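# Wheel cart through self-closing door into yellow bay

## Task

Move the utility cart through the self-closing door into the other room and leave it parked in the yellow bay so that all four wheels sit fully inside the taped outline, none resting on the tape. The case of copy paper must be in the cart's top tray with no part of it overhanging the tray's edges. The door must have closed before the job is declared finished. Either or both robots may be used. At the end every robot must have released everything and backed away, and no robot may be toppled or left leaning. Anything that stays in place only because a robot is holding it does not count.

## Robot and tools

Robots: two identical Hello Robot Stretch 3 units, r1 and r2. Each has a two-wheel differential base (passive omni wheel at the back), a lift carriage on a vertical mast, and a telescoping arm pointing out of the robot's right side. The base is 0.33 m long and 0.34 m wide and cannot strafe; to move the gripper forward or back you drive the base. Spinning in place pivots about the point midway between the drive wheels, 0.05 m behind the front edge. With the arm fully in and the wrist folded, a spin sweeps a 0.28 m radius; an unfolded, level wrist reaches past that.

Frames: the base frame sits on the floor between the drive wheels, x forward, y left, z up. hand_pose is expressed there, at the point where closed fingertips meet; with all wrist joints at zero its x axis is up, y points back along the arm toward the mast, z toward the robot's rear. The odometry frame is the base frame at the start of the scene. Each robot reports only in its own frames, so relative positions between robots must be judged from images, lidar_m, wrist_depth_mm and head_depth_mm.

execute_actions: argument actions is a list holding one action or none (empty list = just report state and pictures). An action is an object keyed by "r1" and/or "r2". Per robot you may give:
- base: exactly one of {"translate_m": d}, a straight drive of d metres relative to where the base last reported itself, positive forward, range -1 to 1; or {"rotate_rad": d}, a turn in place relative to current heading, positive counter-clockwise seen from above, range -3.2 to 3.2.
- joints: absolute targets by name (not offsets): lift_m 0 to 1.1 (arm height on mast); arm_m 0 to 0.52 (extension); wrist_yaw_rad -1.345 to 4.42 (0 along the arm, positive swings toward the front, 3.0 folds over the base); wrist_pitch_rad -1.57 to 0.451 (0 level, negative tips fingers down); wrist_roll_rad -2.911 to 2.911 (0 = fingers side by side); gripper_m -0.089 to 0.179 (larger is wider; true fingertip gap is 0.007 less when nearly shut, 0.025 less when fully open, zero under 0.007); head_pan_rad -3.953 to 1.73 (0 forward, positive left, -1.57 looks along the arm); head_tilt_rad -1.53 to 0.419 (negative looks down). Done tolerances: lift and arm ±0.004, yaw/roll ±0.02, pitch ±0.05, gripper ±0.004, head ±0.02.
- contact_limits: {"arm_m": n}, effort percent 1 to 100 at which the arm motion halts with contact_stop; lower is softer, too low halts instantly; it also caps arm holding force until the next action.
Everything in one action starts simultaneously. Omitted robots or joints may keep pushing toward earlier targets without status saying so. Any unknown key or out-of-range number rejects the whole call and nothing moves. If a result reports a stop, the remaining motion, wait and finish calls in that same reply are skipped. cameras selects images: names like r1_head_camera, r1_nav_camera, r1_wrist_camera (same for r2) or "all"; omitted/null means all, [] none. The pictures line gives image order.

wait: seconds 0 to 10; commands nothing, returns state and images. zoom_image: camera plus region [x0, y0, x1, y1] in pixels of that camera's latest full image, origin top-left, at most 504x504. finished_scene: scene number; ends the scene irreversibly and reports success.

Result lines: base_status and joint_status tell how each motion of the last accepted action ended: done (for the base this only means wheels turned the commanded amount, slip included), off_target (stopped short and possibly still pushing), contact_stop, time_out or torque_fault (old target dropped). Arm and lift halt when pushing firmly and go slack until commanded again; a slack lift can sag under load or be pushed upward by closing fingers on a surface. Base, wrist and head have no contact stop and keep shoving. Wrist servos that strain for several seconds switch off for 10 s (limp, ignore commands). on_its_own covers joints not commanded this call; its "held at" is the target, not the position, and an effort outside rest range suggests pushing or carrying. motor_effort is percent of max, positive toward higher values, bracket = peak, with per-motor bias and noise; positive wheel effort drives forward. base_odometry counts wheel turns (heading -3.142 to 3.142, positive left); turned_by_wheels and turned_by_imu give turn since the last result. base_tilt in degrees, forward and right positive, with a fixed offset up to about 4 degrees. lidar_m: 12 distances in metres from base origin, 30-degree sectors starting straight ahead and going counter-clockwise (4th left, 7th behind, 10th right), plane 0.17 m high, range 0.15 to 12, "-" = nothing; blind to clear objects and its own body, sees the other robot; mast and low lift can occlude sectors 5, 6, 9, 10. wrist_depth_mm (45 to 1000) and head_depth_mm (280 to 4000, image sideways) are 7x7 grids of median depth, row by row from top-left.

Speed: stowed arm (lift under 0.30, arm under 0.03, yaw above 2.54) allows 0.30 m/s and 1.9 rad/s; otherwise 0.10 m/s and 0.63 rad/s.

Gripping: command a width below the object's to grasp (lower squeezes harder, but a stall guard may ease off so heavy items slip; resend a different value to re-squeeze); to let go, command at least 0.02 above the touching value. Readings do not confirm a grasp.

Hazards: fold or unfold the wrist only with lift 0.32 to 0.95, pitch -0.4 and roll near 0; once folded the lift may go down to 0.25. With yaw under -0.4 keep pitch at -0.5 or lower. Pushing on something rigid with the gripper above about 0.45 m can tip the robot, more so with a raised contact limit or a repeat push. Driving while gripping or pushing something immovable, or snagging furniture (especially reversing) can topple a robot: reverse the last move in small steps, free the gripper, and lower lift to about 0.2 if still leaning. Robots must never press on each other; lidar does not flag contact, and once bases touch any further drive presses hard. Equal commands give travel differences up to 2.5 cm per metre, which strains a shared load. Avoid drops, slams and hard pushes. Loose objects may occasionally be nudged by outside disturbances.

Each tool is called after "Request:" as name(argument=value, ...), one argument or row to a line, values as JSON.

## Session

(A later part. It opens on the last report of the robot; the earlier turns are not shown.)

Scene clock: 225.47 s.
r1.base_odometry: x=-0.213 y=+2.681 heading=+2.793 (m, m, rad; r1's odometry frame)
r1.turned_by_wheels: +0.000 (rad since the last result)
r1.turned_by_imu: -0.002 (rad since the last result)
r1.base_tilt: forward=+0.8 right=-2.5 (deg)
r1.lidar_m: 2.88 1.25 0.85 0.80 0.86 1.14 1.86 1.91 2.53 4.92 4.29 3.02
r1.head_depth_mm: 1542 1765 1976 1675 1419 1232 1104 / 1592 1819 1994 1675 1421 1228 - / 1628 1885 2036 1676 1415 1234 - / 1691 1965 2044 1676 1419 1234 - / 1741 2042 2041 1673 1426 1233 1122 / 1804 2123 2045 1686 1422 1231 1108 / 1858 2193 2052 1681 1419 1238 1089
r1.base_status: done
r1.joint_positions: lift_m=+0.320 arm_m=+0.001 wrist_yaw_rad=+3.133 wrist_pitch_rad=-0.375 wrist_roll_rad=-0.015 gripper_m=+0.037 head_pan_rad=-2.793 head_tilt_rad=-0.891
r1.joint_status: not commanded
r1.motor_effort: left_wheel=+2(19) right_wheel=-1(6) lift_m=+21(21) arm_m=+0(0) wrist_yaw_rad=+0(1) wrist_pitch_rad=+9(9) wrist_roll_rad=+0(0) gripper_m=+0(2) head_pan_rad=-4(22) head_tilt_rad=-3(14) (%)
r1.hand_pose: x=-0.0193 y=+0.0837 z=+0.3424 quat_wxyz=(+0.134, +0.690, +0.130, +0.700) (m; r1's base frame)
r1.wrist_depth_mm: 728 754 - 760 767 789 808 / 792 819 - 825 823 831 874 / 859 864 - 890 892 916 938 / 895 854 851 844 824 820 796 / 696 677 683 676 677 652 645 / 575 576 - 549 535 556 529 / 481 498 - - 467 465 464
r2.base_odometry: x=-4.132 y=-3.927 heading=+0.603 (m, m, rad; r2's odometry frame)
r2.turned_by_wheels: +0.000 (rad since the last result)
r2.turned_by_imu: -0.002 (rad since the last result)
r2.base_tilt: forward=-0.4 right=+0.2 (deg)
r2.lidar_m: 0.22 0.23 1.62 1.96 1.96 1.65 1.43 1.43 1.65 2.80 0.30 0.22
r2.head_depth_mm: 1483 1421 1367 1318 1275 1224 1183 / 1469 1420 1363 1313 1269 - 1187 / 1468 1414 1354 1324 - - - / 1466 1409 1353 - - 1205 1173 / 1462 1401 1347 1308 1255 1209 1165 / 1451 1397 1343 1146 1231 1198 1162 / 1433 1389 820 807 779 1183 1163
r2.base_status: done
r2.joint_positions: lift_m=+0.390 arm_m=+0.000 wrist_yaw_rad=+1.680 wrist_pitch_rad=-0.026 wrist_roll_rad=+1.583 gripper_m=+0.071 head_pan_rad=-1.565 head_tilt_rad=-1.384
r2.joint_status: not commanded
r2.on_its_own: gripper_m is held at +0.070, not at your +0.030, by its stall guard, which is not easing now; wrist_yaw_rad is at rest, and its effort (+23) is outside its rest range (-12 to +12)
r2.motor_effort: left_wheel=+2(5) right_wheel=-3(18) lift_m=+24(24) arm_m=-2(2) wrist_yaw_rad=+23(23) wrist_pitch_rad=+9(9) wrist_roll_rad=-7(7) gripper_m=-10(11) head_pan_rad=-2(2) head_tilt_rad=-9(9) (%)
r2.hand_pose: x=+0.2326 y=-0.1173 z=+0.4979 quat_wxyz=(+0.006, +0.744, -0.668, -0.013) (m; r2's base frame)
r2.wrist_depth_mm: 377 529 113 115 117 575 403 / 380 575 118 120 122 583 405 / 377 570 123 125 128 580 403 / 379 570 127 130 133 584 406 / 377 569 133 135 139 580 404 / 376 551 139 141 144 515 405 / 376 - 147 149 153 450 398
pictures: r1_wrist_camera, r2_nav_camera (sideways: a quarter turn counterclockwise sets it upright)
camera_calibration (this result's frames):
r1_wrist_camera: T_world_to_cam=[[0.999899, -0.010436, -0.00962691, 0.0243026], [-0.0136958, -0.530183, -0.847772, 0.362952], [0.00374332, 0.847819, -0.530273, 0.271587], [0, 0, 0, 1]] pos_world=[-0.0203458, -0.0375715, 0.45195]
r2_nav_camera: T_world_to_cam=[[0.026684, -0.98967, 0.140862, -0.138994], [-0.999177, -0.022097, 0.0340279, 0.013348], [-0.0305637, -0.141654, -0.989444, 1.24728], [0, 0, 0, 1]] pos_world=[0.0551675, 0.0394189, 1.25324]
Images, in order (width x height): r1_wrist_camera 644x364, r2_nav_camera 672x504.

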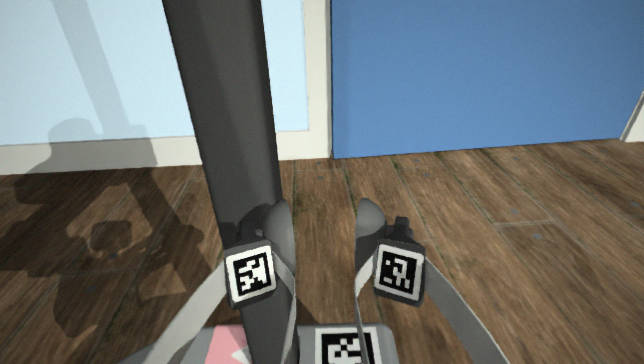

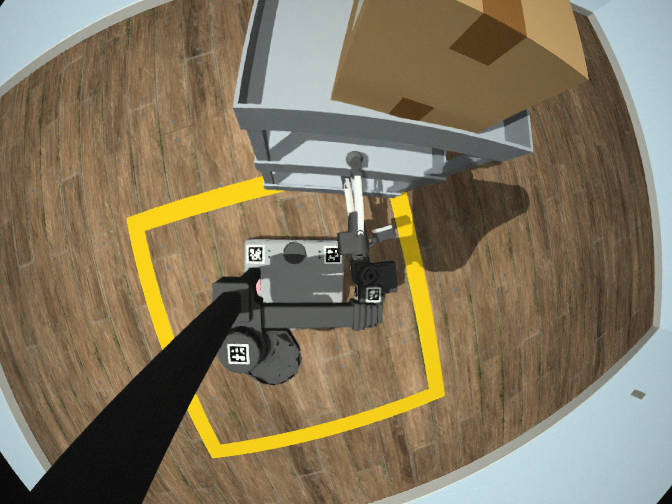

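Request:
execute_actions(
  actions=[
    {"r2":{"base":{"rotate_rad":-0.42}}},
  ],
  cameras=[],
)

Request:
execute_actions(
  actions=[
    {"r2":{"base":{"translate_m":-0.74}}},
  ],
  cameras=[],
)

Request:
execute_actions(
  actions=[
    {"r2":{"joints":{"gripper_m":0.179,"lift_m":0.4,"head_pan_rad":-0.2,"head_tilt_rad":-0.9}}},
  ],
  cameras=[],
)

Request:
execute_actions(
  actions=[
    {"r2":{"base":{"translate_m":-0.4}}},
  ],
  cameras=["r2_nav_camera","r2_wrist_camera","r2_head_camera"],
)

Scene clock: 230.90 s.
r1.base_odometry: x=-0.213 y=+2.681 heading=+2.793 (m, m, rad; r1's odometry frame)
r1.turned_by_wheels: +0.000 (rad since the last result)
r1.turned_by_imu: +0.001 (rad since the last result)
r1.base_tilt: forward=+0.8 right=-2.5 (deg)
r1.lidar_m: 2.88 1.25 0.88 0.83 0.86 1.13 1.86 1.91 2.52 4.93 4.30 3.01
r1.head_depth_mm: 1539 1760 1970 1669 1413 1229 1107 / 1593 1826 1998 1667 1414 1228 - / 1628 1893 2046 1673 1414 1232 - / 1680 1957 2043 1678 1416 1234 - / 1744 2047 2038 1678 1417 1233 1123 / 1805 2109 2040 1680 1418 1233 1107 / 1866 2202 2053 1682 1425 1234 1086
r1.base_status: not commanded
r1.joint_positions: lift_m=+0.320 arm_m=+0.001 wrist_yaw_rad=+3.133 wrist_pitch_rad=-0.375 wrist_roll_rad=-0.015 gripper_m=+0.037 head_pan_rad=-2.793 head_tilt_rad=-0.891
r1.joint_status: not commanded
r1.motor_effort: left_wheel=+2(2) right_wheel=-2(1) lift_m=+22(21) arm_m=+0(0) wrist_yaw_rad=+0(0) wrist_pitch_rad=+9(9) wrist_roll_rad=+0(0) gripper_m=-1(1) head_pan_rad=-4(4) head_tilt_rad=-3(3) (%)
r1.hand_pose: x=-0.0193 y=+0.0837 z=+0.3424 quat_wxyz=(+0.134, +0.690, +0.130, +0.700) (m; r1's base frame)
r1.wrist_depth_mm: 751 759 - 768 782 802 804 / 826 801 - 823 853 872 878 / 868 881 - 900 938 962 957 / 869 849 862 822 820 833 786 / 688 689 680 662 681 654 653 / 572 569 - 555 533 544 537 / 490 494 - - 472 466 463
r2.base_odometry: x=-4.132 y=-3.927 heading=+0.184 (m, m, rad; r2's odometry frame)
r2.turned_by_wheels: -0.420 (rad since the last result)
r2.turned_by_imu: -0.424 (rad since the last result)
r2.base_tilt: forward=-0.5 right=+0.2 (deg)
r2.lidar_m: 0.15 1.39 1.41 1.73 1.96 1.97 1.57 1.42 1.44 1.76 2.82 0.18
r2.head_depth_mm: 1484 1417 1369 1316 1275 1220 1183 / 1476 1422 1365 1310 1273 - 1181 / 1471 1413 1360 1326 - - - / 1462 1405 1351 - - 1199 1170 / 1461 1405 1346 1306 1251 1203 1170 / 1450 1395 1337 1304 1090 764 1166 / 1449 1392 1335 1092 774 418 1157
r2.base_status: done
r2.joint_positions: lift_m=+0.390 arm_m=+0.000 wrist_yaw_rad=+1.723 wrist_pitch_rad=-0.026 wrist_roll_rad=+1.571 gripper_m=+0.071 head_pan_rad=-1.565 head_tilt_rad=-1.384
r2.joint_status: not commanded
r2.on_its_own: gripper_m is held at +0.070, not at your +0.030, by its stall guard, which is not easing now; wrist_yaw_rad is at rest, and its effort (-25) is outside its rest range (-12 to +12)
r2.motor_effort: left_wheel=+9(15) right_wheel=-7(21) lift_m=+24(24) arm_m=-1(2) wrist_yaw_rad=-25(34) wrist_pitch_rad=+9(9) wrist_roll_rad=-1(6) gripper_m=-9(11) head_pan_rad=-3(3) head_tilt_rad=-9(9) (%)
r2.hand_pose: x=+0.2312 y=-0.1063 z=+0.4979 quat_wxyz=(+0.010, +0.759, -0.651, -0.009) (m; r2's base frame)
r2.wrist_depth_mm: - - 170 170 - 826 350 / 378 - 163 164 - 837 386 / 374 622 158 159 686 543 404 / 378 576 152 154 756 586 403 / 378 574 147 148 152 587 404 / 375 529 142 143 146 548 405 / 379 500 137 139 143 519 402
pictures: none
No camera images: the call's "cameras" was empty. Leave "cameras" out to get every camera's image.

Scene clock: 239.37 s.
r1.base_odometry: x=-0.213 y=+2.681 heading=+2.793 (m, m, rad; r1's odometry frame)
r1.turned_by_wheels: +0.000 (rad since the last result)
r1.turned_by_imu: +0.001 (rad since the last result)
r1.base_tilt: forward=+0.9 right=-2.4 (deg)
r1.lidar_m: 2.87 1.26 0.89 0.83 0.86 1.13 1.86 1.91 2.52 4.91 4.28 3.01
r1.head_depth_mm: 1543 1754 1961 1671 1428 1230 1104 / 1583 1834 1996 1666 1416 1230 - / 1636 1893 2036 1676 1416 1234 - / 1687 1956 2035 1676 1419 1235 - / 1746 2027 2040 1673 1421 1231 1125 / 1795 2129 2049 1681 1422 1231 1106 / 1868 2218 2051 1675 1418 1236 1083
r1.base_status: not commanded
r1.joint_positions: lift_m=+0.320 arm_m=+0.001 wrist_yaw_rad=+3.133 wrist_pitch_rad=-0.375 wrist_roll_rad=-0.015 gripper_m=+0.037 head_pan_rad=-2.793 head_tilt_rad=-0.891
r1.joint_status: not commanded
r1.motor_effort: left_wheel=+1(2) right_wheel=+0(1) lift_m=+21(21) arm_m=+0(0) wrist_yaw_rad=+0(0) wrist_pitch_rad=+9(9) wrist_roll_rad=+0(0) gripper_m=+0(1) head_pan_rad=-5(4) head_tilt_rad=-3(3) (%)
r1.hand_pose: x=-0.0193 y=+0.0837 z=+0.3424 quat_wxyz=(+0.134, +0.690, +0.130, +0.700) (m; r1's base frame)
r1.wrist_depth_mm: 731 747 - 766 797 793 811 / 791 808 - 839 862 872 878 / 833 874 - 895 937 924 961 / 873 855 873 841 827 792 803 / 696 678 674 661 682 652 641 / 567 559 - 558 537 545 537 / 490 494 - - 471 475 465
r2.base_odometry: x=-4.860 y=-4.062 heading=+0.184 (m, m, rad; r2's odometry frame)
r2.turned_by_wheels: +0.000 (rad since the last result)
r2.turned_by_imu: -0.003 (rad since the last result)
r2.base_tilt: forward=-0.5 right=+0.2 (deg)
r2.lidar_m: 0.21 0.21 1.99 1.64 1.49 1.47 0.94 0.85 0.86 1.05 0.31 0.22
r2.head_depth_mm: 1111 1317 1366 1316 1272 1214 1182 / 1250 1413 1368 1313 1277 - 1184 / 1400 1419 1360 1324 - - - / 1459 1405 1353 - - 1200 1172 / 1453 1397 1350 1308 1245 1206 1173 / 1451 1397 1341 1287 1118 1197 1164 / 1444 1387 826 797 768 1180 1163
r2.base_status: done
r2.joint_positions: lift_m=+0.390 arm_m=+0.000 wrist_yaw_rad=+1.692 wrist_pitch_rad=-0.026 wrist_roll_rad=+1.568 gripper_m=+0.071 head_pan_rad=-1.565 head_tilt_rad=-1.384
r2.joint_status: not commanded
r2.on_its_own: gripper_m is held at +0.070, not at your +0.030, by its stall guard, which is not easing now
r2.motor_effort: left_wheel=+4(6) right_wheel=-5(21) lift_m=+24(24) arm_m=-1(1) wrist_yaw_rad=+10(26) wrist_pitch_rad=+9(9) wrist_roll_rad=+1(1) gripper_m=-10(10) head_pan_rad=-2(2) head_tilt_rad=-9(9) (%)
r2.hand_pose: x=+0.2323 y=-0.1141 z=+0.4978 quat_wxyz=(+0.011, +0.749, -0.663, -0.008) (m; r2's base frame)
r2.wrist_depth_mm: 376 579 118 120 123 552 409 / 374 569 122 124 127 584 405 / 375 573 126 128 131 588 403 / 375 578 131 132 135 584 404 / 377 575 135 137 140 581 402 / 379 535 139 142 144 544 400 / 381 - 145 147 150 478 403
pictures: none
No camera images: the call's "cameras" was empty. Leave "cameras" out to get every camera's image.

Scene clock: 240.97 s.
r1.base_odometry: x=-0.213 y=+2.681 heading=+2.793 (m, m, rad; r1's odometry frame)
r1.turned_by_wheels: +0.000 (rad since the last result)
r1.turned_by_imu: +0.000 (rad since the last result)
r1.base_tilt: forward=+0.9 right=-2.4 (deg)
r1.lidar_m: 2.87 1.26 0.88 0.83 0.86 1.14 1.87 1.92 2.51 4.90 4.30 3.02
r1.head_depth_mm: 1546 1769 1971 1673 1418 1230 1102 / 1591 1818 1999 1671 1416 1230 - / 1636 1897 2028 1676 1414 1226 - / 1690 1954 2027 1681 1423 1232 - / 1741 2035 2038 1667 1418 1227 1125 / 1812 2126 2043 1672 1422 1234 1105 / 1866 2196 2047 1679 1417 1238 1093
r1.base_status: not commanded
r1.joint_positions: lift_m=+0.320 arm_m=+0.001 wrist_yaw_rad=+3.133 wrist_pitch_rad=-0.375 wrist_roll_rad=-0.015 gripper_m=+0.037 head_pan_rad=-2.793 head_tilt_rad=-0.891
r1.joint_status: not commanded
r1.motor_effort: left_wheel=+2(2) right_wheel=-1(0) lift_m=+21(21) arm_m=+0(0) wrist_yaw_rad=+0(1) wrist_pitch_rad=+9(9) wrist_roll_rad=+0(0) gripper_m=+0(0) head_pan_rad=-5(4) head_tilt_rad=-3(3) (%)
r1.hand_pose: x=-0.0193 y=+0.0837 z=+0.3424 quat_wxyz=(+0.134, +0.690, +0.130, +0.700) (m; r1's base frame)
r1.wrist_depth_mm: 724 744 - 781 784 780 805 / 790 804 - 831 853 860 883 / 844 864 - 904 913 943 950 / 863 844 846 829 804 797 799 / 692 684 683 671 678 661 642 / 567 570 - 550 540 540 541 / 493 490 - - 472 473 464
r2.base_odometry: x=-4.860 y=-4.062 heading=+0.184 (m, m, rad; r2's odometry frame)
r2.turned_by_wheels: +0.000 (rad since the last result)
r2.turned_by_imu: +0.000 (rad since the last result)
r2.base_tilt: forward=-0.5 right=+0.2 (deg)
r2.lidar_m: 0.20 0.21 1.99 1.64 1.48 1.47 0.94 0.85 0.86 1.05 0.30 0.21
r2.head_depth_mm: 3036 393 328 379 491 1211 1141 / 503 390 320 369 474 827 1140 / 500 387 317 360 458 798 1117 / 2839 387 316 351 449 743 1083 / 2540 384 314 354 509 752 1013 / 2423 818 733 620 537 498 1012 / 2219 814 728 617 535 475 1125
r2.base_status: not commanded
r2.joint_positions: lift_m=+0.400 arm_m=+0.000 wrist_yaw_rad=+1.698 wrist_pitch_rad=-0.025 wrist_roll_rad=+1.571 gripper_m=+0.179 head_pan_rad=-0.207 head_tilt_rad=-0.902
r2.joint_status: all done
r2.motor_effort: left_wheel=+4(7) right_wheel=-4(10) lift_m=+29(31) arm_m=+0(0) wrist_yaw_rad=+3(10) wrist_pitch_rad=+9(20) wrist_roll_rad=-1(0) gripper_m=+1(97) head_pan_rad=+4(41) head_tilt_rad=+1(31) (%)
r2.hand_pose: x=+0.2321 y=-0.1126 z=+0.5077 quat_wxyz=(+0.010, +0.751, -0.661, -0.008) (m; r2's base frame)
r2.wrist_depth_mm: 363 554 117 118 120 537 418 / 362 549 120 121 123 566 416 / 362 553 125 125 127 601 417 / 366 552 130 130 132 596 418 / 352 557 134 134 137 602 418 / 337 - 139 139 142 601 397 / - - 144 144 148 887 -
pictures: none
No camera images: the call's "cameras" was empty. Leave "cameras" out to get every camera's image.

Scene clock: 246.13 s.
r1.base_odometry: x=-0.213 y=+2.681 heading=+2.793 (m, m, rad; r1's odometry frame)
r1.turned_by_wheels: +0.000 (rad since the last result)
r1.turned_by_imu: +0.001 (rad since the last result)
r1.base_tilt: forward=+0.9 right=-2.4 (deg)
r1.lidar_m: 2.88 1.25 0.88 0.83 0.86 1.14 1.87 1.91 2.52 4.91 4.27 3.01
r1.head_depth_mm: 1533 1764 1958 1660 1419 1231 1104 / 1584 1830 2000 1668 1419 1234 - / 1640 1893 2031 1669 1423 1230 - / 1685 1963 2026 1684 1418 1233 - / 1742 2025 2045 1676 1423 1227 1127 / 1807 2116 2033 1681 1424 1232 1106 / 1868 2203 2046 1674 1419 1236 1088
r1.base_status: not commanded
r1.joint_positions: lift_m=+0.320 arm_m=+0.001 wrist_yaw_rad=+3.133 wrist_pitch_rad=-0.375 wrist_roll_rad=-0.015 gripper_m=+0.037 head_pan_rad=-2.793 head_tilt_rad=-0.891
r1.joint_status: not commanded
r1.motor_effort: left_wheel=+2(2) right_wheel=-1(1) lift_m=+21(21) arm_m=+0(0) wrist_yaw_rad=+0(0) wrist_pitch_rad=+9(9) wrist_roll_rad=+0(0) gripper_m=-2(1) head_pan_rad=-5(5) head_tilt_rad=-4(3) (%)
r1.hand_pose: x=-0.0193 y=+0.0837 z=+0.3424 quat_wxyz=(+0.134, +0.690, +0.130, +0.700) (m; r1's base frame)
r1.wrist_depth_mm: 748 734 - 782 772 793 804 / 779 817 - 845 872 876 867 / 862 865 - 908 929 941 934 / 880 862 837 820 830 818 803 / 690 680 668 668 663 645 647 / 568 567 - 557 536 540 535 / 489 500 - - 473 472 461
r2.base_odometry: x=-5.253 y=-4.135 heading=+0.184 (m, m, rad; r2's odometry frame)
r2.turned_by_wheels: +0.000 (rad since the last result)
r2.turned_by_imu: -0.001 (rad since the last result)
r2.base_tilt: forward=-0.5 right=+0.2 (deg)
r2.lidar_m: 0.61 2.29 2.14 1.36 1.24 0.94 0.60 0.54 0.54 0.67 1.31 0.64
r2.head_depth_mm: 3211 2460 1995 1669 1448 1272 1140 / 3167 2384 1874 1679 1446 1271 1150 / 597 708 1046 1092 1386 1284 1150 / 579 677 766 1086 1353 1259 1125 / 570 663 738 1059 1332 1259 1127 / 566 703 724 1033 1332 1258 1122 / 1048 889 713 1567 1416 1252 1121
r2.base_status: done
r2.joint_positions: lift_m=+0.400 arm_m=+0.000 wrist_yaw_rad=+1.698 wrist_pitch_rad=-0.025 wrist_roll_rad=+1.571 gripper_m=+0.179 head_pan_rad=-0.207 head_tilt_rad=-0.902
r2.joint_status: not commanded
r2.motor_effort: left_wheel=+5(8) right_wheel=-4(10) lift_m=+29(29) arm_m=+0(0) wrist_yaw_rad=+3(2) wrist_pitch_rad=+8(9) wrist_roll_rad=-1(1) gripper_m=+1(1) head_pan_rad=+3(3) head_tilt_rad=+0(1) (%)
r2.hand_pose: x=+0.2321 y=-0.1126 z=+0.5079 quat_wxyz=(+0.010, +0.751, -0.661, -0.008) (m; r2's base frame)
r2.wrist_depth_mm: 475 552 - 489 - 511 557 / 489 547 - 504 - 530 580 / 519 552 - 523 - 541 588 / 548 551 - 539 - 563 584 / - 553 - 554 905 581 589 / - - - - - 854 565 / - - - - - 895 -
pictures: r2_head_camera (sideways: a quarter turn clockwise sets it upright), r2_nav_camera (sideways: a quarter turn counterclockwise sets it upright), r2_wrist_camera
camera_calibration (this result's frames):
r2_head_camera: T_world_to_cam=[[-0.784435, 0.156423, -0.600161, 0.80351], [0.221413, 0.974537, -0.035397, 0.0453647], [0.579343, -0.16065, -0.799095, 0.998648], [0, 0, 0, 1]] pos_world=[0.0416978, -0.00946433, 1.28186]
r2_nav_camera: T_world_to_cam=[[0.798805, -0.146829, 0.583397, -0.720068], [-0.20709, -0.977602, 0.0375115, 0.0039582], [0.564823, -0.15078, -0.81132, 1.01233], [0, 0, 0, 1]] pos_world=[0.00422786, 0.0507814, 1.24126]
r2_wrist_camera: T_world_to_cam=[[-0.0315386, -0.0249618, -0.999191, 0.51198], [-0.243911, 0.969657, -0.0165252, 0.222898], [0.969285, 0.243192, -0.03667, -0.0138909], [0, 0, 0, 1]] pos_world=[0.0839787, -0.199977, 0.51474]
Images, in order (width x height): r2_head_camera 896x504, r2_nav_camera 672x504, r2_wrist_camera 644x364.

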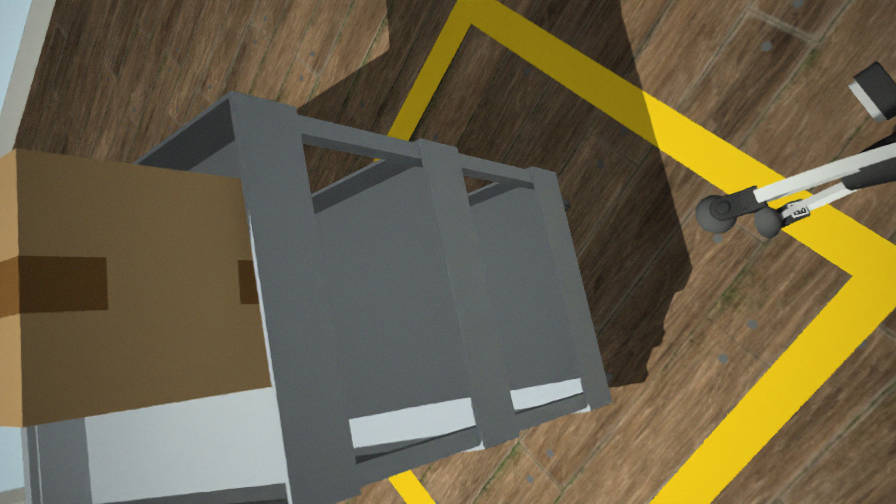

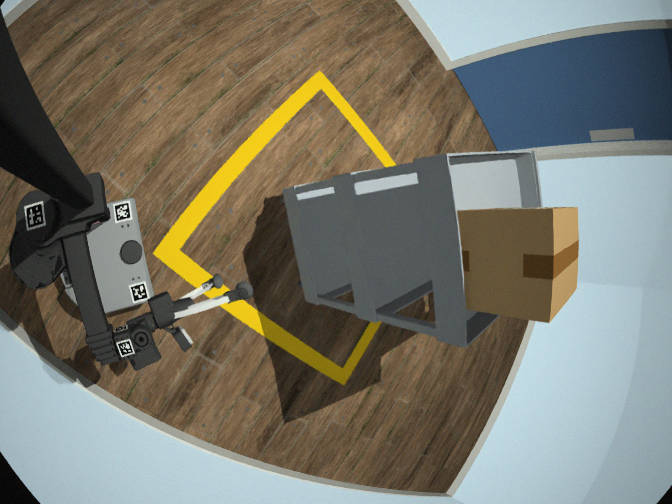

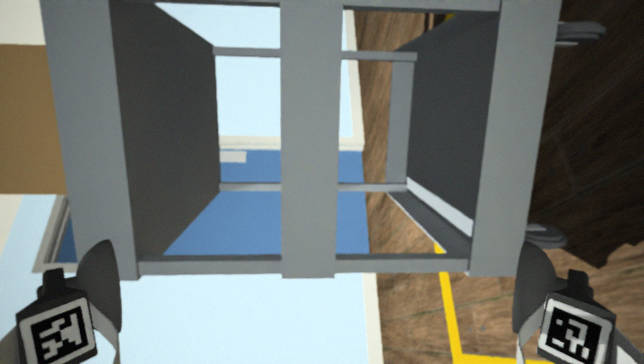

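Request:
execute_actions(
  actions=[
    {"r2":{"base":{"translate_m":0.41}}},
  ],
  cameras=[],
)

Request:
execute_actions(
  actions=[
    {"r2":{"joints":{"gripper_m":0.06,"lift_m":0.39}}},
  ],
  cameras=[],
)

Request:
execute_actions(
  actions=[
    {"r2":{"base":{"translate_m":-0.18}}},
  ],
  cameras=[],
)

Request:
execute_actions(
  actions=[
    {"r2":{"joints":{"gripper_m":0.179,"lift_m":0.4}}},
  ],
  cameras=[],
)

Request:
execute_actions(
  actions=[
    {"r2":{"base":{"translate_m":-0.45}}},
  ],
  cameras=[],
)

Request:
execute_actions(
  actions=[
    {"r2":{"joints":{"lift_m":0.12,"arm_m":0.2,"wrist_roll_rad":0}}},
  ],
  cameras=["r2_nav_camera","r2_wrist_camera"],
)

Scene clock: 255.33 s.
r1.base_odometry: x=-0.213 y=+2.681 heading=+2.793 (m, m, rad; r1's odometry frame)
r1.turned_by_wheels: +0.000 (rad since the last result)
r1.turned_by_imu: +0.001 (rad since the last result)
r1.base_tilt: forward=+0.8 right=-2.5 (deg)
r1.lidar_m: 2.88 1.26 0.88 0.83 0.86 1.14 1.86 1.91 2.52 4.91 4.30 3.01
r1.head_depth_mm: 1550 1760 1971 1659 1412 1226 1104 / 1581 1822 1999 1680 1423 1231 - / 1629 1890 2046 1666 1421 1232 - / 1683 1963 2036 1674 1419 1238 - / 1746 2042 2039 1673 1418 1234 1125 / 1804 2106 2040 1680 1420 1232 1105 / 1855 2196 2037 1685 1423 1234 1087
r1.base_status: not commanded
r1.joint_positions: lift_m=+0.320 arm_m=+0.001 wrist_yaw_rad=+3.133 wrist_pitch_rad=-0.375 wrist_roll_rad=-0.015 gripper_m=+0.037 head_pan_rad=-2.793 head_tilt_rad=-0.891
r1.joint_status: not commanded
r1.motor_effort: left_wheel=+2(2) right_wheel=-1(0) lift_m=+21(22) arm_m=+0(0) wrist_yaw_rad=+0(0) wrist_pitch_rad=+9(9) wrist_roll_rad=+0(0) gripper_m=+0(0) head_pan_rad=-4(4) head_tilt_rad=-3(3) (%)
r1.hand_pose: x=-0.0193 y=+0.0837 z=+0.3424 quat_wxyz=(+0.134, +0.690, +0.130, +0.700) (m; r1's base frame)
r1.wrist_depth_mm: 730 755 - 769 786 809 822 / 797 823 - 827 844 856 870 / 856 898 - 900 924 945 950 / 883 857 846 837 829 823 815 / 684 671 672 659 688 651 639 / 572 563 - 555 536 545 537 / 488 500 - - 477 467 466
r2.base_odometry: x=-4.850 y=-4.060 heading=+0.184 (m, m, rad; r2's odometry frame)
r2.turned_by_wheels: +0.000 (rad since the last result)
r2.turned_by_imu: +0.003 (rad since the last result)
r2.base_tilt: forward=-0.4 right=+0.1 (deg)
r2.lidar_m: 0.19 0.20 1.98 1.65 1.49 1.48 0.95 0.86 0.86 1.06 0.29 0.20
r2.head_depth_mm: 3004 393 320 361 472 815 1139 / 3174 391 318 351 457 812 1137 / 3102 388 317 343 444 783 1096 / 2879 386 316 334 445 696 1079 / 2557 385 315 337 502 501 991 / 2407 818 731 618 537 490 787 / 2207 813 730 617 535 464 1122
r2.base_status: done
r2.joint_positions: lift_m=+0.400 arm_m=+0.000 wrist_yaw_rad=+1.698 wrist_pitch_rad=-0.025 wrist_roll_rad=+1.571 gripper_m=+0.179 head_pan_rad=-0.207 head_tilt_rad=-0.902
r2.joint_status: not commanded
r2.motor_effort: left_wheel=+4(12) right_wheel=-4(4) lift_m=+29(29) arm_m=-1(1) wrist_yaw_rad=+3(3) wrist_pitch_rad=+9(8) wrist_roll_rad=-1(1) gripper_m=+1(1) head_pan_rad=+3(3) head_tilt_rad=+1(1) (%)
r2.hand_pose: x=+0.2321 y=-0.1126 z=+0.5079 quat_wxyz=(+0.010, +0.751, -0.661, -0.008) (m; r2's base frame)
r2.wrist_depth_mm: 362 548 107 108 110 510 417 / 363 548 111 112 113 528 415 / 360 551 114 115 117 565 416 / 360 548 118 119 121 564 415 / 355 554 122 123 126 600 415 / 338 - 128 128 130 602 398 / - - 132 133 135 897 -
pictures: none
No camera images: the call's "cameras" was empty. Leave "cameras" out to get every camera's image.

Scene clock: 257.00 s.
r1.base_odometry: x=-0.213 y=+2.681 heading=+2.793 (m, m, rad; r1's odometry frame)
r1.turned_by_wheels: +0.000 (rad since the last result)
r1.turned_by_imu: +0.000 (rad since the last result)
r1.base_tilt: forward=+0.9 right=-2.4 (deg)
r1.lidar_m: 2.87 1.25 0.88 0.83 0.86 1.14 1.87 1.91 2.53 4.91 4.30 3.00
r1.head_depth_mm: 1537 1763 1974 1671 1413 1232 1109 / 1579 1830 2003 1677 1421 1229 - / 1639 1890 2045 1669 1416 1229 - / 1692 1959 2038 1683 1419 1231 - / 1743 2038 2034 1681 1417 1232 1128 / 1798 2117 2040 1669 1422 1233 1104 / 1865 2205 2043 1672 1426 1231 1087
r1.base_status: not commanded
r1.joint_positions: lift_m=+0.320 arm_m=+0.001 wrist_yaw_rad=+3.133 wrist_pitch_rad=-0.375 wrist_roll_rad=-0.015 gripper_m=+0.037 head_pan_rad=-2.793 head_tilt_rad=-0.891
r1.joint_status: not commanded
r1.motor_effort: left_wheel=+2(2) right_wheel=-1(2) lift_m=+21(21) arm_m=+0(0) wrist_yaw_rad=+0(0) wrist_pitch_rad=+9(9) wrist_roll_rad=+0(0) gripper_m=+0(1) head_pan_rad=-4(5) head_tilt_rad=-3(3) (%)
r1.hand_pose: x=-0.0193 y=+0.0837 z=+0.3424 quat_wxyz=(+0.134, +0.690, +0.130, +0.700) (m; r1's base frame)
r1.wrist_depth_mm: 757 749 - 771 795 801 821 / 801 808 - 832 851 875 890 / 864 880 - 919 908 949 945 / 876 848 843 840 825 807 801 / 686 673 678 663 686 649 651 / 570 564 - 562 530 548 545 / 489 497 - - 469 468 458
r2.base_odometry: x=-4.850 y=-4.060 heading=+0.184 (m, m, rad; r2's odometry frame)
r2.turned_by_wheels: +0.000 (rad since the last result)
r2.turned_by_imu: +0.000 (rad since the last result)
r2.base_tilt: forward=-0.4 right=+0.1 (deg)
r2.lidar_m: 0.19 0.20 1.98 1.65 1.50 1.48 0.95 0.86 0.87 1.06 0.29 0.20
r2.head_depth_mm: 3052 393 321 362 472 813 1139 / 3149 391 318 351 458 811 1130 / 3134 388 317 343 444 782 1099 / 2895 387 316 334 445 691 1079 / 2532 384 315 337 503 500 995 / 2421 819 732 620 537 490 786 / 2184 810 728 618 535 465 1122
r2.base_status: not commanded
r2.joint_positions: lift_m=+0.390 arm_m=+0.000 wrist_yaw_rad=+1.698 wrist_pitch_rad=-0.015 wrist_roll_rad=+1.571 gripper_m=+0.061 head_pan_rad=-0.207 head_tilt_rad=-0.902
r2.joint_status: all done
r2.motor_effort: left_wheel=+5(4) right_wheel=-3(4) lift_m=+23(26) arm_m=-1(1) wrist_yaw_rad=+3(3) wrist_pitch_rad=+5(8) wrist_roll_rad=-1(1) gripper_m=-19(98) head_pan_rad=+3(3) head_tilt_rad=+1(1) (%)
r2.hand_pose: x=+0.2324 y=-0.1125 z=+0.5006 quat_wxyz=(+0.006, +0.751, -0.661, -0.005) (m; r2's base frame)
r2.wrist_depth_mm: 368 558 107 108 109 561 410 / 371 557 110 111 113 597 410 / 370 560 113 115 117 600 412 / 373 554 117 119 121 595 411 / 369 560 122 123 125 590 410 / 371 486 126 128 129 547 409 / 363 - 131 132 135 489 409
pictures: none
No camera images: the call's "cameras" was empty. Leave "cameras" out to get every camera's image.

Scene clock: 259.83 s.
r1.base_odometry: x=-0.213 y=+2.681 heading=+2.793 (m, m, rad; r1's odometry frame)
r1.turned_by_wheels: +0.000 (rad since the last result)
r1.turned_by_imu: +0.000 (rad since the last result)
r1.base_tilt: forward=+0.8 right=-2.5 (deg)
r1.lidar_m: 2.87 1.25 0.89 0.83 0.86 1.13 1.87 1.91 2.52 4.92 4.30 3.00
r1.head_depth_mm: 1542 1762 1967 1676 1414 1228 1103 / 1590 1820 1998 1670 1411 1232 - / 1633 1901 2049 1670 1418 1232 - / 1690 1958 2030 1675 1414 1231 - / 1741 2042 2054 1677 1420 1232 1127 / 1811 2111 2041 1681 1426 1235 1105 / 1867 2206 2048 1671 1419 1236 1088
r1.base_status: not commanded
r1.joint_positions: lift_m=+0.320 arm_m=+0.001 wrist_yaw_rad=+3.133 wrist_pitch_rad=-0.375 wrist_roll_rad=-0.015 gripper_m=+0.037 head_pan_rad=-2.793 head_tilt_rad=-0.891
r1.joint_status: not commanded
r1.motor_effort: left_wheel=+1(2) right_wheel=-2(1) lift_m=+21(21) arm_m=+0(0) wrist_yaw_rad=+1(0) wrist_pitch_rad=+9(9) wrist_roll_rad=+0(0) gripper_m=+0(0) head_pan_rad=-4(4) head_tilt_rad=-3(3) (%)
r1.hand_pose: x=-0.0193 y=+0.0837 z=+0.3424 quat_wxyz=(+0.134, +0.690, +0.130, +0.700) (m; r1's base frame)
r1.wrist_depth_mm: 732 755 - 781 801 808 807 / 798 808 - 845 877 872 888 / 861 876 - 902 953 944 943 / 883 846 865 845 815 812 794 / 692 687 671 666 687 662 640 / 567 567 - 556 533 542 545 / 491 495 - - 475 472 460
r2.base_odometry: x=-5.027 y=-4.093 heading=+0.184 (m, m, rad; r2's odometry frame)
r2.turned_by_wheels: +0.000 (rad since the last result)
r2.turned_by_imu: +0.000 (rad since the last result)
r2.base_tilt: forward=-0.5 right=+0.2 (deg)
r2.lidar_m: 0.22 0.23 2.12 1.53 1.38 1.24 0.79 0.72 0.72 0.89 0.29 0.22
r2.head_depth_mm: 3053 392 322 369 472 813 1139 / 503 389 319 365 466 810 1131 / 499 388 317 362 460 795 1100 / 497 386 316 359 456 759 1078 / 2761 398 323 383 518 754 1026 / 2620 833 732 619 537 577 1081 / 2371 821 709 596 525 498 1123
r2.base_status: done
r2.joint_positions: lift_m=+0.390 arm_m=+0.000 wrist_yaw_rad=+1.695 wrist_pitch_rad=-0.024 wrist_roll_rad=+1.571 gripper_m=+0.061 head_pan_rad=-0.207 head_tilt_rad=-0.902
r2.joint_status: not commanded
r2.motor_effort: left_wheel=+4(6) right_wheel=-5(24) lift_m=+25(24) arm_m=+0(1) wrist_yaw_rad=+6(7) wrist_pitch_rad=+8(8) wrist_roll_rad=-1(1) gripper_m=-16(19) head_pan_rad=+2(3) head_tilt_rad=+1(1) (%)
r2.hand_pose: x=+0.2323 y=-0.1135 z=+0.4982 quat_wxyz=(+0.010, +0.749, -0.662, -0.008) (m; r2's base frame)
r2.wrist_depth_mm: 373 521 108 110 111 588 403 / 372 572 113 115 117 589 403 / 377 568 118 120 122 577 407 / 375 576 123 126 129 587 406 / 377 569 130 132 135 584 403 / 377 - 136 139 141 518 405 / 378 - 145 147 151 458 391
pictures: none
No camera images: the call's "cameras" was empty. Leave "cameras" out to get every camera's image.

Scene clock: 261.50 s.
r1.base_odometry: x=-0.213 y=+2.681 heading=+2.793 (m, m, rad; r1's odometry frame)
r1.turned_by_wheels: +0.000 (rad since the last result)
r1.turned_by_imu: +0.000 (rad since the last result)
r1.base_tilt: forward=+0.8 right=-2.4 (deg)
r1.lidar_m: 2.87 1.26 0.88 0.83 0.86 1.14 1.86 1.91 2.53 4.92 4.27 3.01
r1.head_depth_mm: 1543 1772 1961 1659 1414 1229 1106 / 1586 1831 1995 1674 1414 1234 - / 1635 1891 2043 1666 1421 1235 - / 1698 1963 2045 1678 1420 1229 - / 1743 2031 2046 1676 1419 1233 1130 / 1813 2101 2046 1678 1420 1235 1105 / 1868 2208 2034 1669 1425 1231 1089
r1.base_status: not commanded
r1.joint_positions: lift_m=+0.320 arm_m=+0.001 wrist_yaw_rad=+3.133 wrist_pitch_rad=-0.375 wrist_roll_rad=-0.015 gripper_m=+0.037 head_pan_rad=-2.793 head_tilt_rad=-0.891
r1.joint_status: not commanded
r1.motor_effort: left_wheel=+2(2) right_wheel=-1(1) lift_m=+21(21) arm_m=+0(0) wrist_yaw_rad=+0(0) wrist_pitch_rad=+9(9) wrist_roll_rad=+0(0) gripper_m=-1(1) head_pan_rad=-4(4) head_tilt_rad=-3(3) (%)
r1.hand_pose: x=-0.0193 y=+0.0837 z=+0.3424 quat_wxyz=(+0.134, +0.690, +0.130, +0.700) (m; r1's base frame)
r1.wrist_depth_mm: 728 751 - 783 771 802 803 / 798 801 - 848 854 878 888 / 867 873 - 891 915 935 960 / 879 873 853 842 817 796 773 / 685 680 675 668 690 653 654 / 571 564 - 552 535 548 534 / 491 499 - - 470 467 467
r2.base_odometry: x=-5.027 y=-4.093 heading=+0.184 (m, m, rad; r2's odometry frame)
r2.turned_by_wheels: +0.000 (rad since the last result)
r2.turned_by_imu: +0.000 (rad since the last result)
r2.base_tilt: forward=-0.6 right=+0.2 (deg)
r2.lidar_m: 0.22 0.23 2.12 1.52 1.38 1.24 0.79 0.72 0.72 0.89 0.29 0.22
r2.head_depth_mm: 3046 393 322 368 472 817 1141 / 3147 390 319 365 465 812 1131 / 500 389 317 362 461 799 1101 / 497 387 316 359 455 767 1079 / 2773 398 323 382 519 754 1024 / 2621 833 731 620 537 576 1079 / 2370 818 712 596 525 498 1121
r2.base_status: not commanded
r2.joint_positions: lift_m=+0.400 arm_m=+0.000 wrist_yaw_rad=+1.698 wrist_pitch_rad=-0.025 wrist_roll_rad=+1.571 gripper_m=+0.179 head_pan_rad=-0.207 head_tilt_rad=-0.902
r2.joint_status: all done
r2.motor_effort: left_wheel=+4(7) right_wheel=-3(9) lift_m=+29(29) arm_m=-1(0) wrist_yaw_rad=+2(8) wrist_pitch_rad=+9(19) wrist_roll_rad=-1(1) gripper_m=+0(98) head_pan_rad=+3(2) head_tilt_rad=+0(1) (%)
r2.hand_pose: x=+0.2321 y=-0.1126 z=+0.5077 quat_wxyz=(+0.010, +0.751, -0.661, -0.008) (m; r2's base frame)
r2.wrist_depth_mm: 360 556 109 109 111 535 417 / 361 549 114 114 116 569 416 / 363 549 119 120 121 560 416 / 363 553 125 125 127 604 410 / 355 551 132 132 134 597 415 / 337 - 140 139 142 738 396 / - - 148 147 151 891 -
pictures: none
No camera images: the call's "cameras" was empty. Leave "cameras" out to get every camera's image.

Scene clock: 267.17 s.
r1.base_odometry: x=-0.213 y=+2.681 heading=+2.793 (m, m, rad; r1's odometry frame)
r1.turned_by_wheels: +0.000 (rad since the last result)
r1.turned_by_imu: +0.001 (rad since the last result)
r1.base_tilt: forward=+0.8 right=-2.4 (deg)
r1.lidar_m: 2.88 1.26 0.88 0.82 0.86 1.14 1.86 1.91 2.53 4.92 4.29 3.02
r1.head_depth_mm: 1539 1764 1980 1666 1419 1228 1102 / 1586 1820 2009 1673 1414 1228 - / 1634 1897 2035 1672 1421 1228 - / 1680 1953 2026 1678 1421 1236 - / 1748 2029 2030 1674 1427 1230 1126 / 1794 2130 2043 1679 1413 1233 1102 / 1857 2195 2035 1676 1420 1232 1084
r1.base_status: not commanded
r1.joint_positions: lift_m=+0.320 arm_m=+0.001 wrist_yaw_rad=+3.133 wrist_pitch_rad=-0.375 wrist_roll_rad=-0.015 gripper_m=+0.037 head_pan_rad=-2.793 head_tilt_rad=-0.891
r1.joint_status: not commanded
r1.motor_effort: left_wheel=+1(2) right_wheel=-1(1) lift_m=+21(21) arm_m=+0(0) wrist_yaw_rad=-1(0) wrist_pitch_rad=+9(9) wrist_roll_rad=+0(0) gripper_m=-1(1) head_pan_rad=-5(5) head_tilt_rad=-3(3) (%)
r1.hand_pose: x=-0.0193 y=+0.0837 z=+0.3424 quat_wxyz=(+0.134, +0.690, +0.130, +0.700) (m; r1's base frame)
r1.wrist_depth_mm: 742 760 - 784 784 815 810 / 791 815 - 816 869 858 885 / 842 883 - 913 929 941 955 / 866 867 851 848 830 809 808 / 678 678 686 656 681 651 645 / 567 563 - 558 532 542 544 / 485 492 - - 469 467 459
r2.base_odometry: x=-5.469 y=-4.176 heading=+0.185 (m, m, rad; r2's odometry frame)
r2.turned_by_wheels: +0.000 (rad since the last result)
r2.turned_by_imu: -0.002 (rad since the last result)
r2.base_tilt: forward=-0.4 right=+0.0 (deg)
r2.lidar_m: 0.67 2.46 1.90 1.21 1.09 0.64 0.41 0.37 0.37 0.46 0.90 0.69
r2.head_depth_mm: 3192 2437 1978 1674 1447 1273 1137 / 3173 2391 1934 1663 1442 1270 1150 / 638 755 1132 1119 1406 1289 1151 / 623 724 1169 1120 1380 1255 1133 / 619 721 1141 1111 1354 1259 1127 / 627 735 1128 1081 1351 1256 1123 / 1083 864 796 1606 1417 1251 1123
r2.base_status: done
r2.joint_positions: lift_m=+0.400 arm_m=+0.000 wrist_yaw_rad=+1.698 wrist_pitch_rad=-0.025 wrist_roll_rad=+1.571 gripper_m=+0.179 head_pan_rad=-0.207 head_tilt_rad=-0.902
r2.joint_status: not commanded
r2.motor_effort: left_wheel=+5(6) right_wheel=-3(7) lift_m=+29(29) arm_m=-1(0) wrist_yaw_rad=+3(2) wrist_pitch_rad=+8(8) wrist_roll_rad=-1(1) gripper_m=+1(0) head_pan_rad=+3(3) head_tilt_rad=+1(1) (%)
r2.hand_pose: x=+0.2321 y=-0.1126 z=+0.5079 quat_wxyz=(+0.010, +0.751, -0.661, -0.008) (m; r2's base frame)
r2.wrist_depth_mm: 680 551 - 527 979 542 584 / 531 547 - 545 - 565 592 / 570 565 - 567 - 598 584 / 625 581 - - - 614 584 / - 610 - 643 - 689 587 / - - - - - 933 561 / - - - - - 893 -
pictures: none
No camera images: the call's "cameras" was empty. Leave "cameras" out to get every camera's image.

Scene clock: 270.53 s.
r1.base_odometry: x=-0.213 y=+2.681 heading=+2.793 (m, m, rad; r1's odometry frame)
r1.turned_by_wheels: +0.000 (rad since the last result)
r1.turned_by_imu: +0.000 (rad since the last result)
r1.base_tilt: forward=+0.9 right=-2.6 (deg)
r1.lidar_m: 2.87 1.26 0.88 0.82 0.86 1.14 1.87 1.91 2.52 4.92 4.30 3.01
r1.head_depth_mm: 1546 1762 1967 1669 1419 1231 1103 / 1572 1828 1997 1674 1419 1228 - / 1633 1894 2031 1673 1424 1231 - / 1686 1947 2036 1672 1424 1232 - / 1726 2027 2041 1675 1427 1231 1128 / 1803 2122 2044 1674 1422 1233 1108 / 1868 2199 2040 1669 1412 1233 1085
r1.base_status: not commanded
r1.joint_positions: lift_m=+0.320 arm_m=+0.001 wrist_yaw_rad=+3.133 wrist_pitch_rad=-0.375 wrist_roll_rad=-0.015 gripper_m=+0.037 head_pan_rad=-2.793 head_tilt_rad=-0.891
r1.joint_status: not commanded
r1.motor_effort: left_wheel=+2(2) right_wheel=-1(0) lift_m=+21(21) arm_m=+0(0) wrist_yaw_rad=-1(1) wrist_pitch_rad=+9(9) wrist_roll_rad=+0(0) gripper_m=-1(0) head_pan_rad=-4(4) head_tilt_rad=-3(3) (%)
r1.hand_pose: x=-0.0193 y=+0.0837 z=+0.3424 quat_wxyz=(+0.134, +0.690, +0.130, +0.700) (m; r1's base frame)
r1.wrist_depth_mm: 736 752 - 778 775 780 816 / 792 810 - 845 859 858 887 / 865 879 - 904 953 928 942 / 850 856 842 852 821 802 795 / 687 683 676 672 674 653 638 / 572 561 - 548 531 541 539 / 487 495 - - 469 472 466
r2.base_odometry: x=-5.469 y=-4.176 heading=+0.185 (m, m, rad; r2's odometry frame)
r2.turned_by_wheels: +0.000 (rad since the last result)
r2.turned_by_imu: +0.000 (rad since the last result)
r2.base_tilt: forward=-0.4 right=+0.2 (deg)
r2.lidar_m: 0.67 2.46 1.90 1.21 1.09 0.64 0.41 0.37 0.37 0.46 0.90 0.68
r2.head_depth_mm: 3169 2430 1998 1683 1446 1278 1159 / 3139 2358 1933 1665 1443 1271 1134 / 640 754 1134 1119 1409 1270 1130 / 622 724 1170 1116 1373 1259 1130 / 619 718 1141 1110 1355 1257 1127 / 629 736 1137 1079 1349 1253 1121 / 1084 863 796 1604 1417 1254 1120
r2.base_status: not commanded
r2.joint_positions: lift_m=+0.120 arm_m=+0.200 wrist_yaw_rad=+1.699 wrist_pitch_rad=-0.024 wrist_roll_rad=+0.008 gripper_m=+0.179 head_pan_rad=-0.207 head_tilt_rad=-0.902
r2.joint_status: all done
r2.motor_effort: left_wheel=+5(5) right_wheel=-3(3) lift_m=+23(25) arm_m=+3(2) wrist_yaw_rad=+2(2) wrist_pitch_rad=+8(8) wrist_roll_rad=-4(5) gripper_m=-1(1) head_pan_rad=+3(3) head_tilt_rad=+1(0) (%)
r2.hand_pose: x=+0.2321 y=-0.3120 z=+0.2287 quat_wxyz=(+0.472, +0.538, -0.462, +0.523) (m; r2's base frame)
r2.wrist_depth_mm: - 604 566 549 - - - / - - - - - - - / - - - - - - - / - 653 606 584 - - - / 922 835 827 829 919 911 937 / 663 618 627 632 619 623 677 / - 470 474 471 475 477 -
pictures: r2_nav_camera (sideways: a quarter turn counterclockwise sets it upright), r2_wrist_camera
camera_calibration (this result's frames):
r2_nav_camera: T_world_to_cam=[[0.798633, -0.146753, 0.583652, -0.720398], [-0.207054, -0.97761, 0.0375109, 0.00395866], [0.565079, -0.150805, -0.811137, 1.01209], [0, 0, 0, 1]] pos_world=[0.004244, 0.0507774, 1.24125]
r2_wrist_camera: T_world_to_cam=[[0.119295, -0.992765, 0.0136265, -0.340526], [-0.140054, -0.0304136, -0.989677, 0.298069], [0.982931, 0.116156, -0.142669, 0.00579027], [0, 0, 0, 1]] pos_world=[0.0766775, -0.32967, 0.300458]
Images, in order (width x height): r2_nav_camera 672x504, r2_wrist_camera 644x364.

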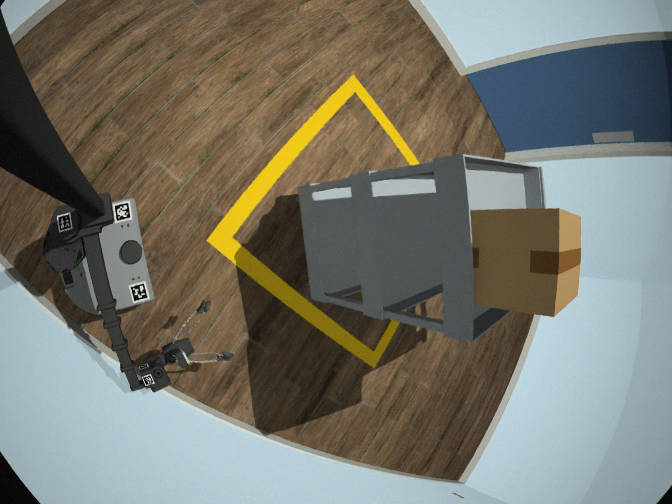

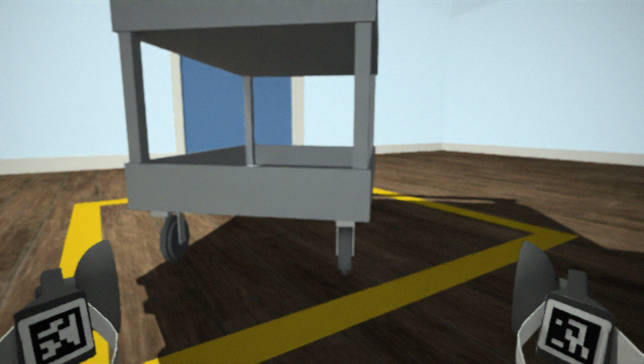

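Request:
finished_scene(
  scene=1,
)

The scene is finished: the task was done.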